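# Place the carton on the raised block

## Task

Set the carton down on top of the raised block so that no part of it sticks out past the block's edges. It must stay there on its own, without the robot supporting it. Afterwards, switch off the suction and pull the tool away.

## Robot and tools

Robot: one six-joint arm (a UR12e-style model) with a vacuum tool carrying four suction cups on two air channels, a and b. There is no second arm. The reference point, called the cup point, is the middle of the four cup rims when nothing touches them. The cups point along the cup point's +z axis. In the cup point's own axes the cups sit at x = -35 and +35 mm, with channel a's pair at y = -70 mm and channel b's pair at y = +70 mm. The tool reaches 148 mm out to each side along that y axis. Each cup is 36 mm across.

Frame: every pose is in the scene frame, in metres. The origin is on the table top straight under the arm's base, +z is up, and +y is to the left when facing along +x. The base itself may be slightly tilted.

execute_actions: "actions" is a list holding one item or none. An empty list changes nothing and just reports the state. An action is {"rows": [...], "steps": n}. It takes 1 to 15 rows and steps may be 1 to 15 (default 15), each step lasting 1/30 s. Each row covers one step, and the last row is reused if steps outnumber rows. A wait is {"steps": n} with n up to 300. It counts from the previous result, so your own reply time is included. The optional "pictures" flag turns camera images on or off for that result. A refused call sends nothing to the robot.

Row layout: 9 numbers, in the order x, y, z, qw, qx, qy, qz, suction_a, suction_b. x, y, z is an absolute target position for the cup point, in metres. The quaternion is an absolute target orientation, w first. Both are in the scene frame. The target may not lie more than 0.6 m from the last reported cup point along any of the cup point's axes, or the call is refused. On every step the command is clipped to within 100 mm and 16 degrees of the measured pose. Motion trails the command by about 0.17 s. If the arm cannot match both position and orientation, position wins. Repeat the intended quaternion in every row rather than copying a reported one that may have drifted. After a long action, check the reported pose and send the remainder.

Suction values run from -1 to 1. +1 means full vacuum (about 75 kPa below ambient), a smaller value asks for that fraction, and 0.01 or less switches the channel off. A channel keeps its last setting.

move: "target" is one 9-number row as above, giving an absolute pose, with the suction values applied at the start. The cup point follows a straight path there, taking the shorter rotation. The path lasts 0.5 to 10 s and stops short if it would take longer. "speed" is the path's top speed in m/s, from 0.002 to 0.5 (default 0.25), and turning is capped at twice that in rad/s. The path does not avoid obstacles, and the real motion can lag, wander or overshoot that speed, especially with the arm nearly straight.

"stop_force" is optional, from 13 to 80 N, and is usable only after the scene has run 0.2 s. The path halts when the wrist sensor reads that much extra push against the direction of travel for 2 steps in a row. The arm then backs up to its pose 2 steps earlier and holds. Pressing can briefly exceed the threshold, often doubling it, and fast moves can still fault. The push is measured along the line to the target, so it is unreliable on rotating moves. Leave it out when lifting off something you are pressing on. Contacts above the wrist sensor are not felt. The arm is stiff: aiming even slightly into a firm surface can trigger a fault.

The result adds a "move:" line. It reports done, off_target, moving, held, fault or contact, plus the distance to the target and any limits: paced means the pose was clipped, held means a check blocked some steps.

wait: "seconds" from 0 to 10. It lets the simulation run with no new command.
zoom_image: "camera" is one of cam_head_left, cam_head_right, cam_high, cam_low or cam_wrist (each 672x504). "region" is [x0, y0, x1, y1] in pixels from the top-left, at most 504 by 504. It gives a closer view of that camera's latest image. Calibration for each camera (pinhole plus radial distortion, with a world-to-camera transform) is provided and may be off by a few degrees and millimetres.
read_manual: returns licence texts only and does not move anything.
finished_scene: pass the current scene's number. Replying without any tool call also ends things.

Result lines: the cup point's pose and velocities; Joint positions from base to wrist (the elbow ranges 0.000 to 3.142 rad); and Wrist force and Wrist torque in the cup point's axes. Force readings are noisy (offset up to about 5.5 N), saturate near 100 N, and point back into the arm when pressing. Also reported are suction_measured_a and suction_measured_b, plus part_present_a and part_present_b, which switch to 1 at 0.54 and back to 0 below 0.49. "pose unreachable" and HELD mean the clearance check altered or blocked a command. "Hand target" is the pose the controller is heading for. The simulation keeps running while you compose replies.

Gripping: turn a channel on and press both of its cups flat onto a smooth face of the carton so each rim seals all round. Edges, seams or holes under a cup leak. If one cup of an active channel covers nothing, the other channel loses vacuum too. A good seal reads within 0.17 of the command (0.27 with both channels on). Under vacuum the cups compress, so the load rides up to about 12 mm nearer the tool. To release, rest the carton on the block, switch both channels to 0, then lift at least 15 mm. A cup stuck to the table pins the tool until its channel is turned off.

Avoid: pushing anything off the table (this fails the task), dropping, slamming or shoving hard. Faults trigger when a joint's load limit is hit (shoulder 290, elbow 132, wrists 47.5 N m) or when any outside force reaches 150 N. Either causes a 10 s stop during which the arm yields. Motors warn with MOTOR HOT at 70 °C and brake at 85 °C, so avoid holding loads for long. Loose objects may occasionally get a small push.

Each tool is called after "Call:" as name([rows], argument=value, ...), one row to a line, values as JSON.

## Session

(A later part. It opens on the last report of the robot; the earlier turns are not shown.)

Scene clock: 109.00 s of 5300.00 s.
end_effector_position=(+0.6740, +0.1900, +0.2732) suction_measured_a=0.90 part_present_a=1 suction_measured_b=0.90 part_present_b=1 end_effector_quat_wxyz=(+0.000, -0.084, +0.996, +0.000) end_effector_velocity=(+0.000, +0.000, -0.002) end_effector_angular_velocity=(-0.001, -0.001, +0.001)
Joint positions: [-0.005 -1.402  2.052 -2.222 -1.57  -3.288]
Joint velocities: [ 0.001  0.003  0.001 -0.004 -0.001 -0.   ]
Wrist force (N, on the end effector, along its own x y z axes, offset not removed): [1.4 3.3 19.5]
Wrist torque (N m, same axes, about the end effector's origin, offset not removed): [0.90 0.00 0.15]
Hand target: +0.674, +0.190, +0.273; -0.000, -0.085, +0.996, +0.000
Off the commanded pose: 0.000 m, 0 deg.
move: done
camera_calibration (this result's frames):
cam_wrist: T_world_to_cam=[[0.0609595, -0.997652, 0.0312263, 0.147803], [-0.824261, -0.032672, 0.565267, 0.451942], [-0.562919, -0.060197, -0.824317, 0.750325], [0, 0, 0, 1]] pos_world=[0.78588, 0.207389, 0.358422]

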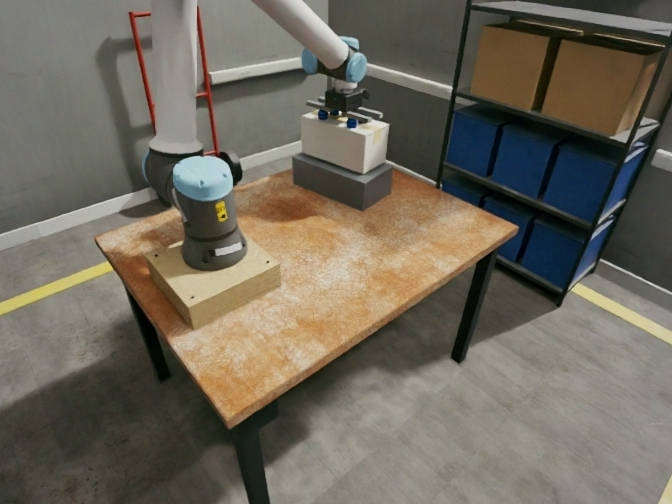

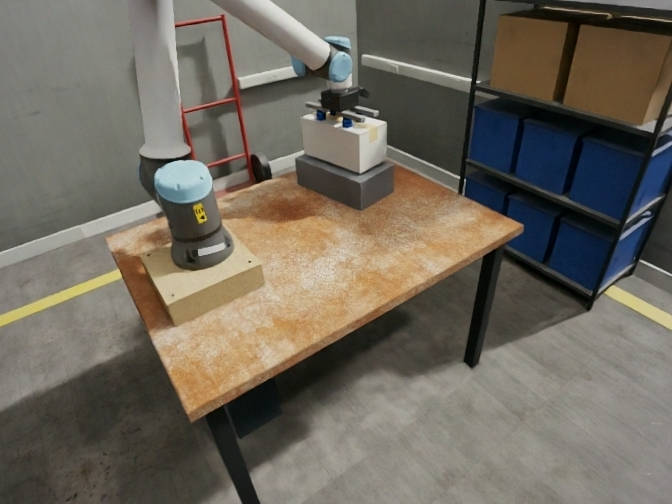

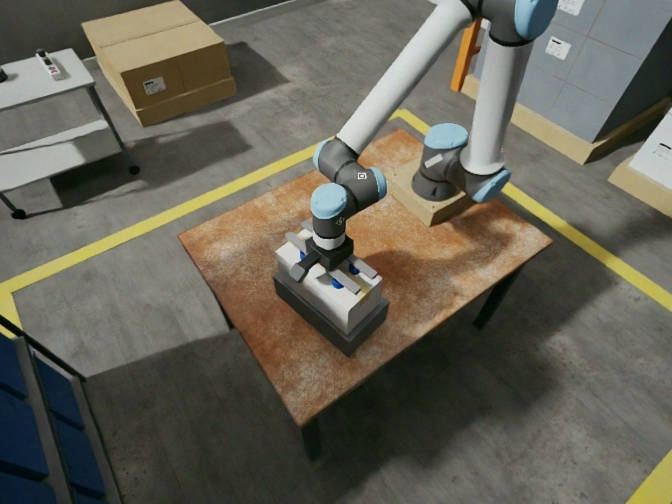

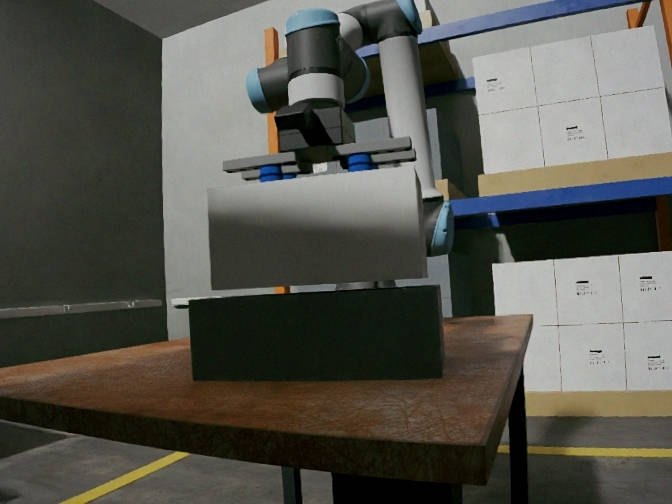

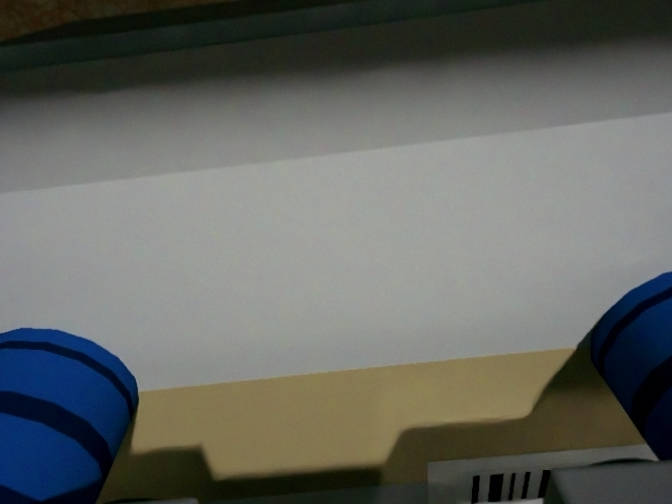

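Call:
move(target=[0.6595, 0.181, 0.273, 0, -0.0758, 0.9971, 0, 1, 1], speed=0.03)

Call:
zoom_image(camera="cam_high", region=[260, 250, 400, 360])

Call:
zoom_image(camera="cam_head_right", region=[280, 120, 410, 220])

Scene clock: 140.20 s of 5300.00 s.
end_effector_position=(+0.6598, +0.1812, +0.2730) suction_measured_a=0.90 part_present_a=1 suction_measured_b=0.90 part_present_b=1 end_effector_quat_wxyz=(-0.000, -0.076, +0.997, -0.000) end_effector_velocity=(-0.002, -0.001, +0.000) end_effector_angular_velocity=(-0.000, -0.000, -0.003)
Joint positions: [-0.018 -1.426  2.082 -2.227 -1.57  -3.283]
Joint velocities: [-0.002 -0.004  0.004 -0.001 -0.     0.001]
Wrist force (N, on the end effector, along its own x y z axes, offset not removed): [-4.0 2.0 16.3]
Wrist torque (N m, same axes, about the end effector's origin, offset not removed): [0.65 0.79 0.14]
Hand target: +0.660, +0.181, +0.273; -0.000, -0.076, +0.997, -0.000
Off the commanded pose: 0.000 m, 0 deg.
move: done
camera_calibration (this result's frames):
cam_wrist: T_world_to_cam=[[0.043857, -0.998548, 0.0312734, 0.151294], [-0.824692, -0.0185173, 0.565279, 0.437738], [-0.563879, -0.0505824, -0.824307, 0.740452], [0, 0, 0, 1]] pos_world=[0.771889, 0.196634, 0.358184]

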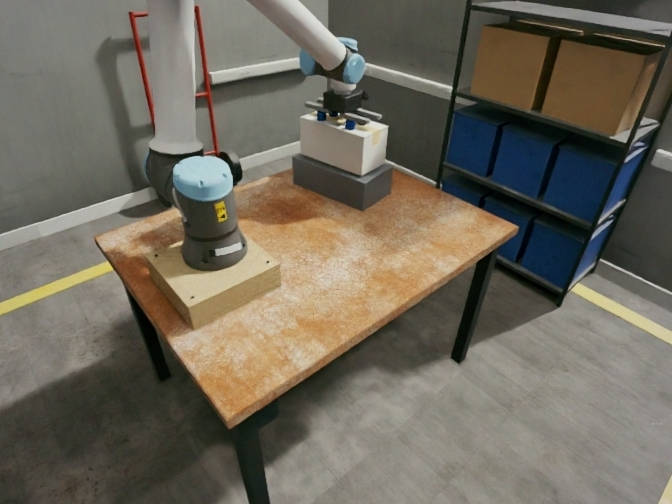

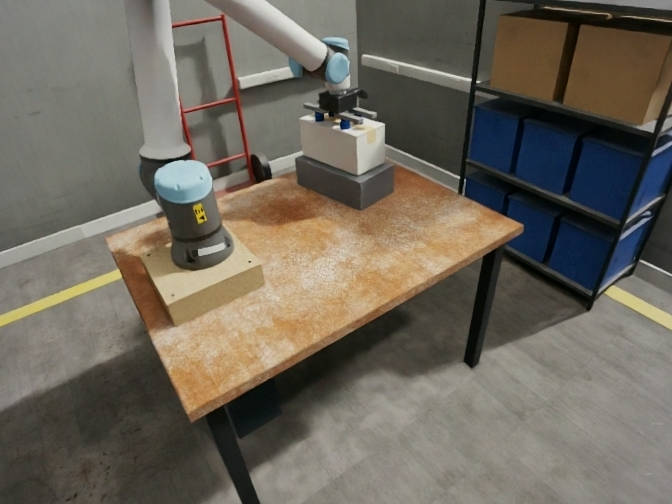

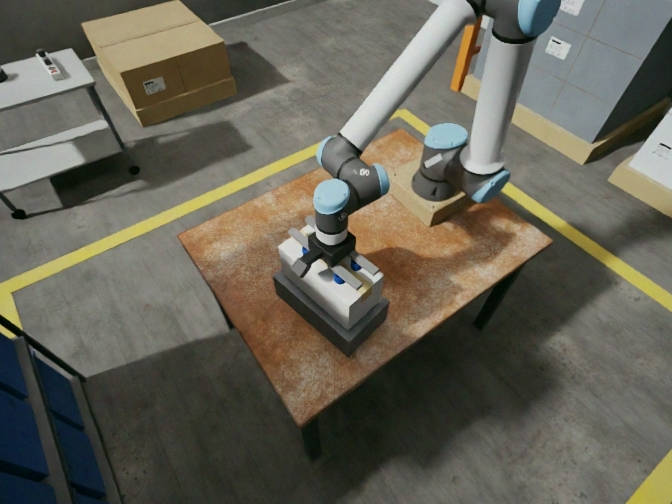

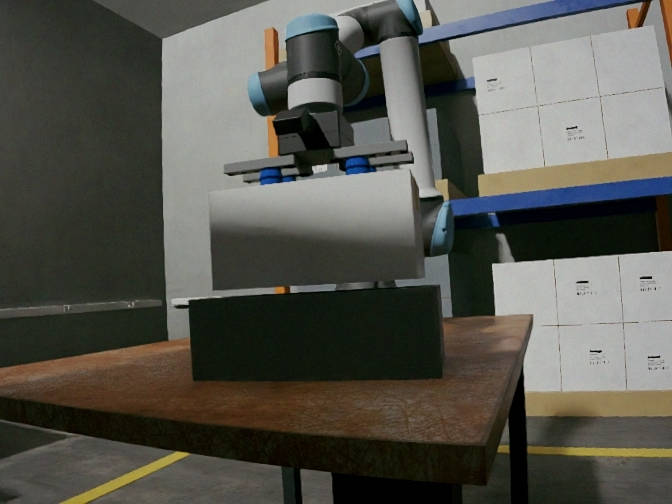

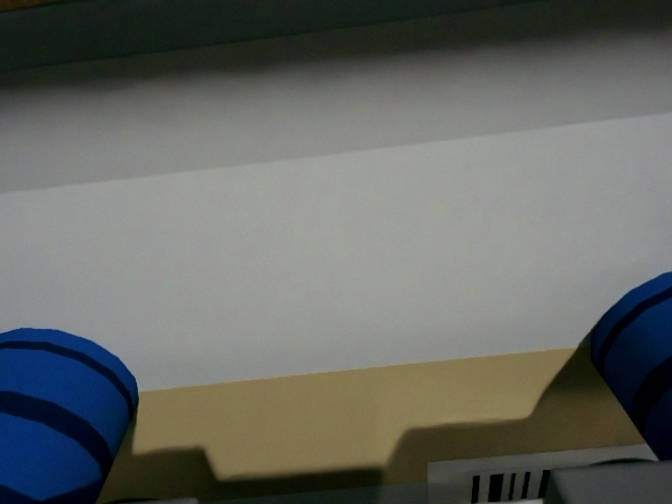

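Region (260, 250, 400, 360) of cam_high's 672x504 image, scaled by 3.600, with more detail than that image has; it fills the top 396 rows of this view, and the rest is white.

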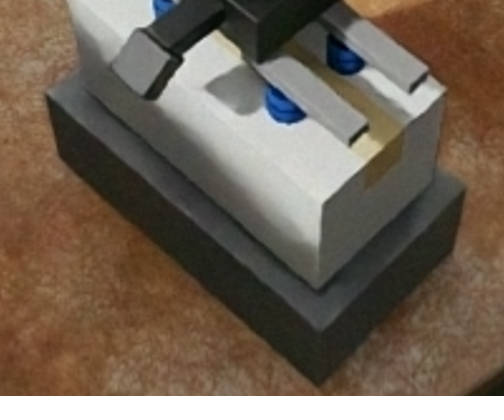

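Region (280, 120, 410, 220) of cam_head_right's 672x504 image, scaled by 3.877, with more detail than that image has; it fills the top 388 rows of this view, and the rest is white.

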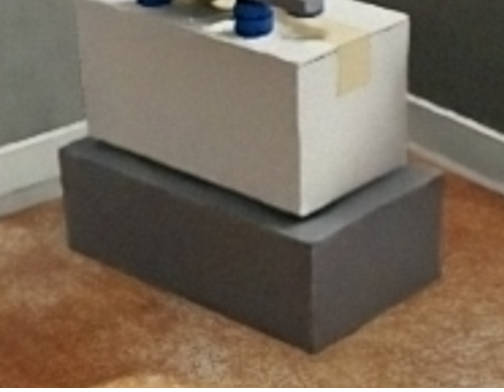

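Call:
move(target=[0.6595, 0.181, 0.24, 0, -0.0758, 0.9971, 0, 1, 1], speed=0.006, stop_force=16)

Scene clock: 146.50 s of 5300.00 s.
end_effector_position=(+0.6596, +0.1810, +0.2609) suction_measured_a=0.90 part_present_a=1 suction_measured_b=0.90 part_present_b=1 end_effector_quat_wxyz=(+0.000, -0.076, +0.997, -0.000) end_effector_velocity=(-0.000, -0.000, +0.001) end_effector_angular_velocity=(-0.001, +0.001, -0.001)
Joint positions: [-0.018 -1.412  2.092 -2.252 -1.57  -3.283]
Joint velocities: [ 0.    -0.001 -0.002  0.004 -0.001  0.001]
Wrist force (N, on the end effector, along its own x y z axes, offset not removed): [-2.8 4.8 -2.7]
Wrist torque (N m, same axes, about the end effector's origin, offset not removed): [2.73 -1.29 0.12]
Hand target: +0.660, +0.181, +0.261; +0.000, -0.076, +0.997, -0.000
Off the commanded pose: 0.021 m, 0 deg.
move: contact
camera_calibration (this result's frames):
cam_wrist: T_world_to_cam=[[0.0435178, -0.998563, 0.0312618, 0.151744], [-0.824887, -0.0182605, 0.565003, 0.44459], [-0.56362, -0.0503751, -0.824497, 0.730229], [0, 0, 0, 1]] pos_world=[0.771705, 0.19643, 0.346134]

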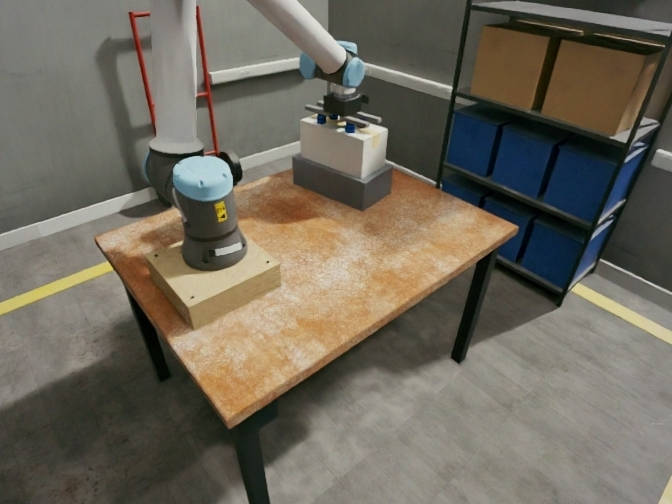

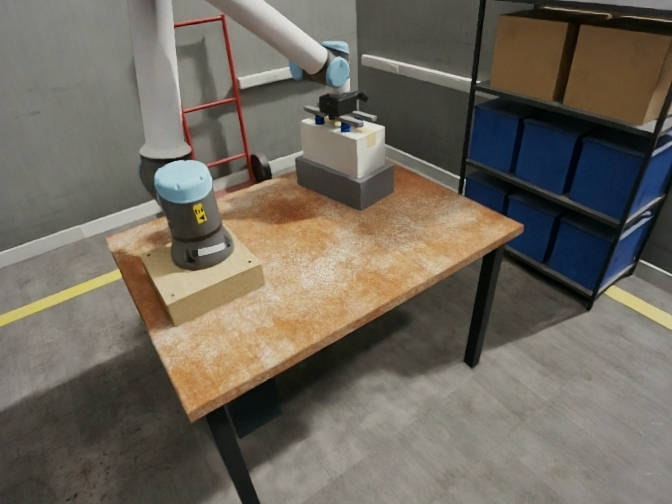

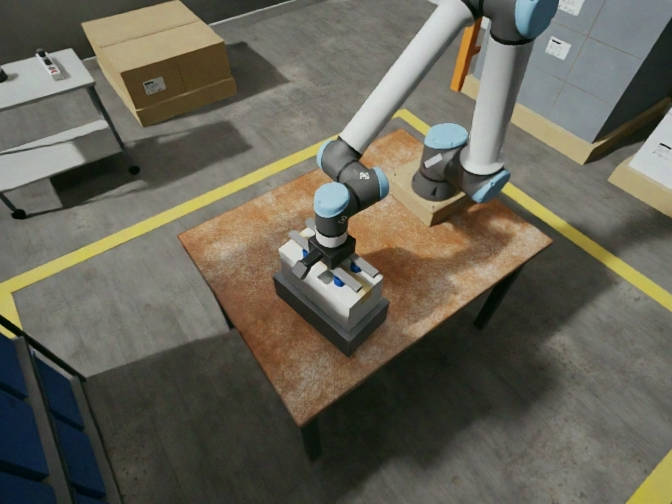

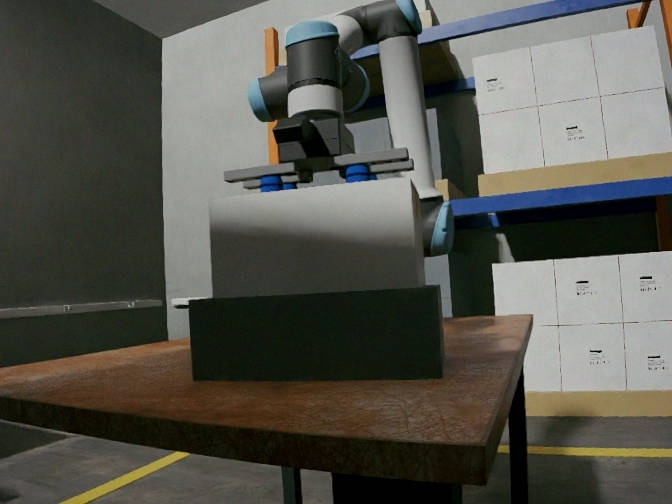

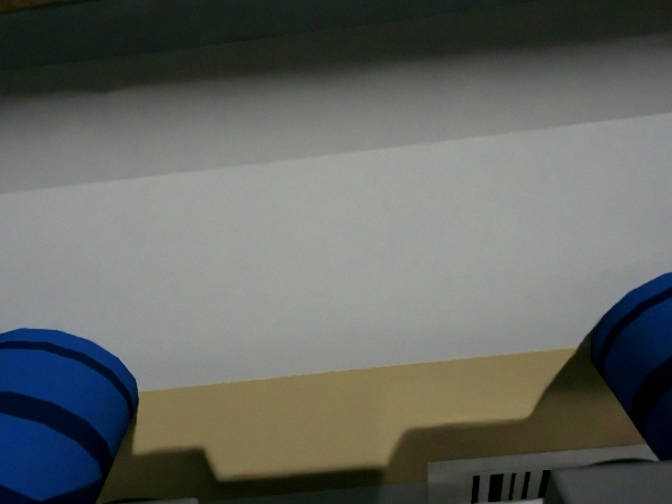

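The carton rests on the block. Release while easing upward.

Call:
execute_actions([
  {"rows": [[0.6595, 0.181, 0.261, 0, -0.0758, 0.9971, 0, 0, 0], [0.6595, 0.181, 0.263, 0, -0.0758, 0.9971, 0, 0, 0], [0.6595, 0.181, 0.266, 0, -0.0758, 0.9971, 0, 0, 0], [0.6595, 0.181, 0.269, 0, -0.0758, 0.9971, 0, 0, 0], [0.6595, 0.181, 0.272, 0, -0.0758, 0.9971, 0, 0, 0], [0.6595, 0.181, 0.275, 0, -0.0758, 0.9971, 0, 0, 0], [0.6595, 0.181, 0.278, 0, -0.0758, 0.9971, 0, 0, 0], [0.6595, 0.181, 0.281, 0, -0.0758, 0.9971, 0, 0, 0], [0.6595, 0.181, 0.284, 0, -0.0758, 0.9971, 0, 0, 0], [0.6595, 0.181, 0.287, 0, -0.0758, 0.9971, 0, 0, 0], [0.6595, 0.181, 0.29, 0, -0.0758, 0.9971, 0, 0, 0], [0.6595, 0.181, 0.293, 0, -0.0758, 0.9971, 0, 0, 0], [0.6595, 0.181, 0.296, 0, -0.0758, 0.9971, 0, 0, 0], [0.6595, 0.181, 0.299, 0, -0.0758, 0.9971, 0, 0, 0], [0.6595, 0.181, 0.302, 0, -0.0758, 0.9971, 0, 0, 0]], "steps": 15},
], pictures=false)

Call:
move(target=[0.55, -0.05, 0.45, 0, -0.0758, 0.9971, 0, 0, 0], speed=0.25)

Call:
zoom_image(camera="cam_high", region=[250, 190, 410, 370])

Call:
zoom_image(camera="cam_head_left", region=[270, 90, 410, 220])

Scene clock: 157.87 s of 5300.00 s.
end_effector_position=(+0.6595, +0.1810, +0.2892) suction_measured_a=0.00 part_present_a=0 suction_measured_b=0.00 part_present_b=0 end_effector_quat_wxyz=(+0.000, -0.076, +0.997, +0.000) end_effector_velocity=(+0.000, +0.000, +0.087) end_effector_angular_velocity=(+0.000, -0.003, +0.001)
Joint positions: [-0.018 -1.445  2.068 -2.195 -1.57  -3.283]
Joint velocities: [ 0.    -0.095 -0.077  0.169  0.    -0.001]
Wrist force (N, on the end effector, along its own x y z axes, offset not removed): [-0.7 3.6 0.0]
Wrist torque (N m, same axes, about the end effector's origin, offset not removed): [0.55 0.15 0.09]
Hand target: +0.659, +0.181, +0.302; +0.000, -0.076, +0.997, -0.000
Off the commanded pose: 0.013 m, 0 deg.
Steps of this call (steps 1 to 326: nothing new was sent; steps 327 to 341: all 15 steps of this action). Readings (end_effector_position | what the end effector reports):
327: (+0.6596, +0.1810, +0.2612) | suction_measured_a=0.54 part_present_a=1 suction_measured_b=0.54 part_present_b=1
328: (+0.6596, +0.1810, +0.2613) | suction_measured_a=0.10 part_present_a=0 suction_measured_b=0.10 part_present_b=0
330: (+0.6600, +0.1810, +0.2631) | suction_measured_a=0.00 part_present_a=0 suction_measured_b=0.00 part_present_b=0
334: (+0.6596, +0.1810, +0.2702) | suction_measured_a=0.00 part_present_a=0 suction_measured_b=0.00 part_present_b=0
341: the state above

Scene clock: 160.13 s of 5300.00 s.
end_effector_position=(+0.5498, -0.0500, +0.4499) suction_measured_a=0.00 part_present_a=0 suction_measured_b=0.00 part_present_b=0 end_effector_quat_wxyz=(-0.000, -0.076, +0.997, -0.000) end_effector_velocity=(-0.001, -0.001, +0.001) end_effector_angular_velocity=(+0.002, +0.000, +0.000)
Joint positions: [-0.44  -1.81   2.095 -1.856 -1.571 -3.705]
Joint velocities: [-0.004 -0.002  0.     0.003  0.002 -0.004]
Wrist force (N, on the end effector, along its own x y z axes, offset not removed): [0.1 2.1 2.5]
Wrist torque (N m, same axes, about the end effector's origin, offset not removed): [0.40 0.16 0.15]
Hand target: +0.550, -0.050, +0.450; -0.000, -0.076, +0.997, -0.000
Off the commanded pose: 0.000 m, 0 deg.
move: done
camera_calibration (this result's frames):
cam_wrist: T_world_to_cam=[[0.0435222, -0.998539, 0.0320328, -0.0803886], [-0.824501, -0.017793, 0.565581, 0.24253], [-0.564185, -0.0510264, -0.82407, 0.812632], [0, 0, 0, 1]] pos_world=[0.66194, -0.0344901, 0.535071]

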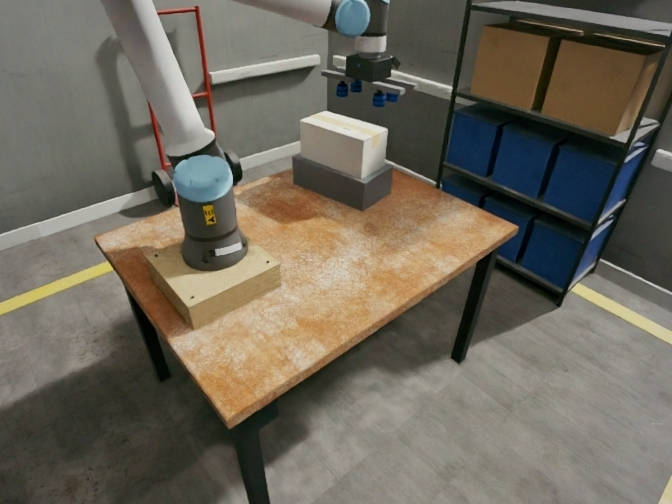

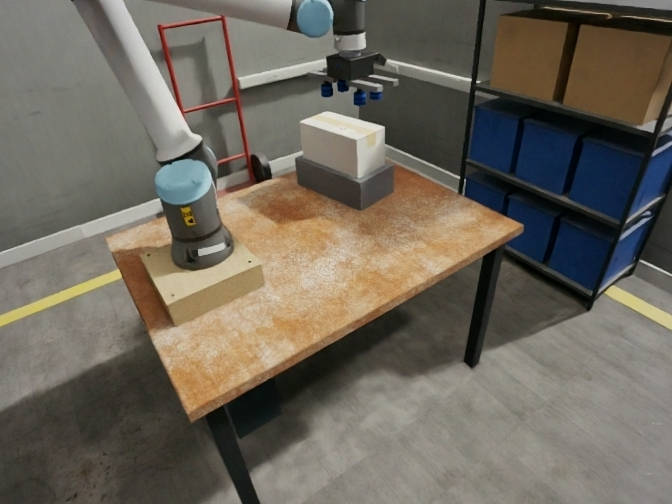

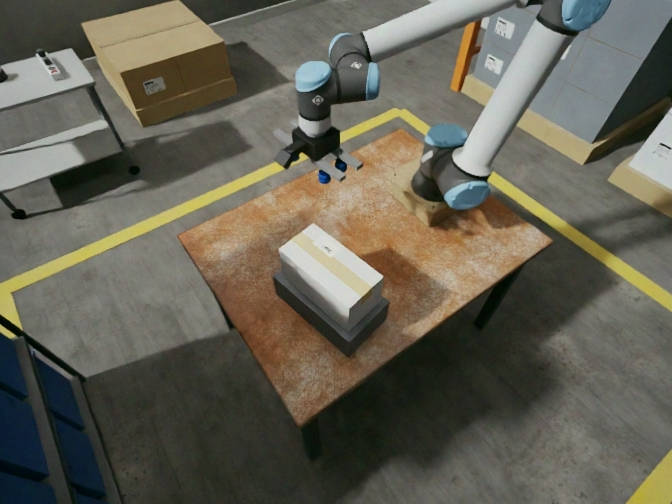

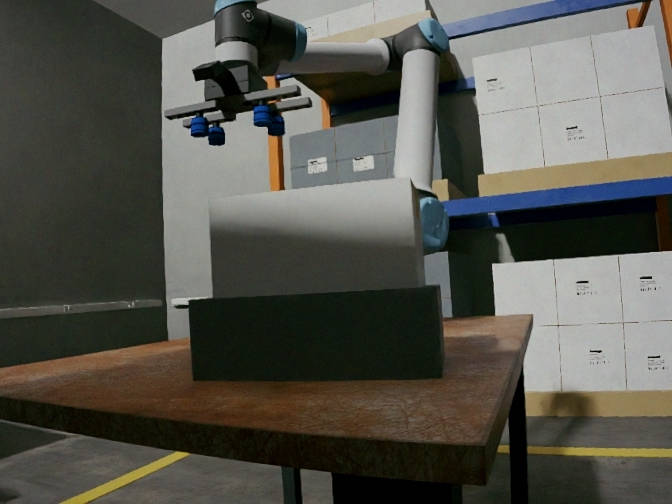

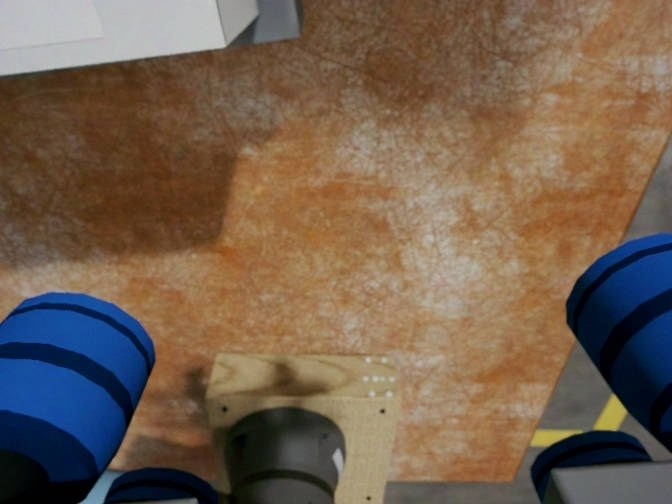

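Region (250, 190, 410, 370) of cam_high's 672x504 image, scaled by 2.800, with more detail than that image has.

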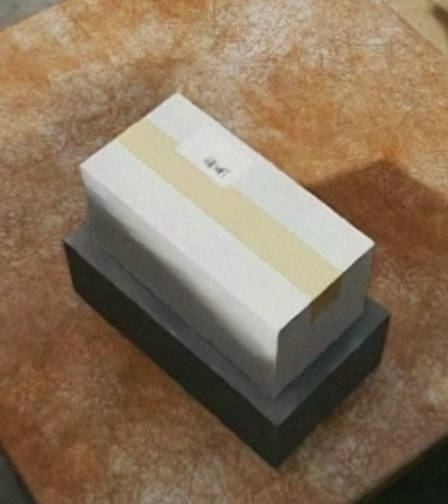

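Region (270, 90, 410, 220) of cam_head_left's 672x504 image, scaled by 3.600, with more detail than that image has; it fills the top 468 rows of this view, and the rest is white.

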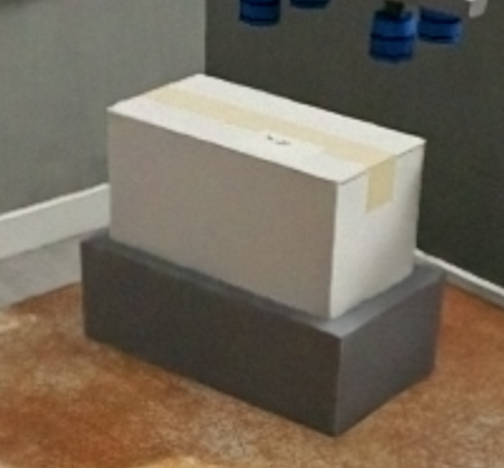

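Call:
finished_scene(scene=2)

The scene is finished: the task was done.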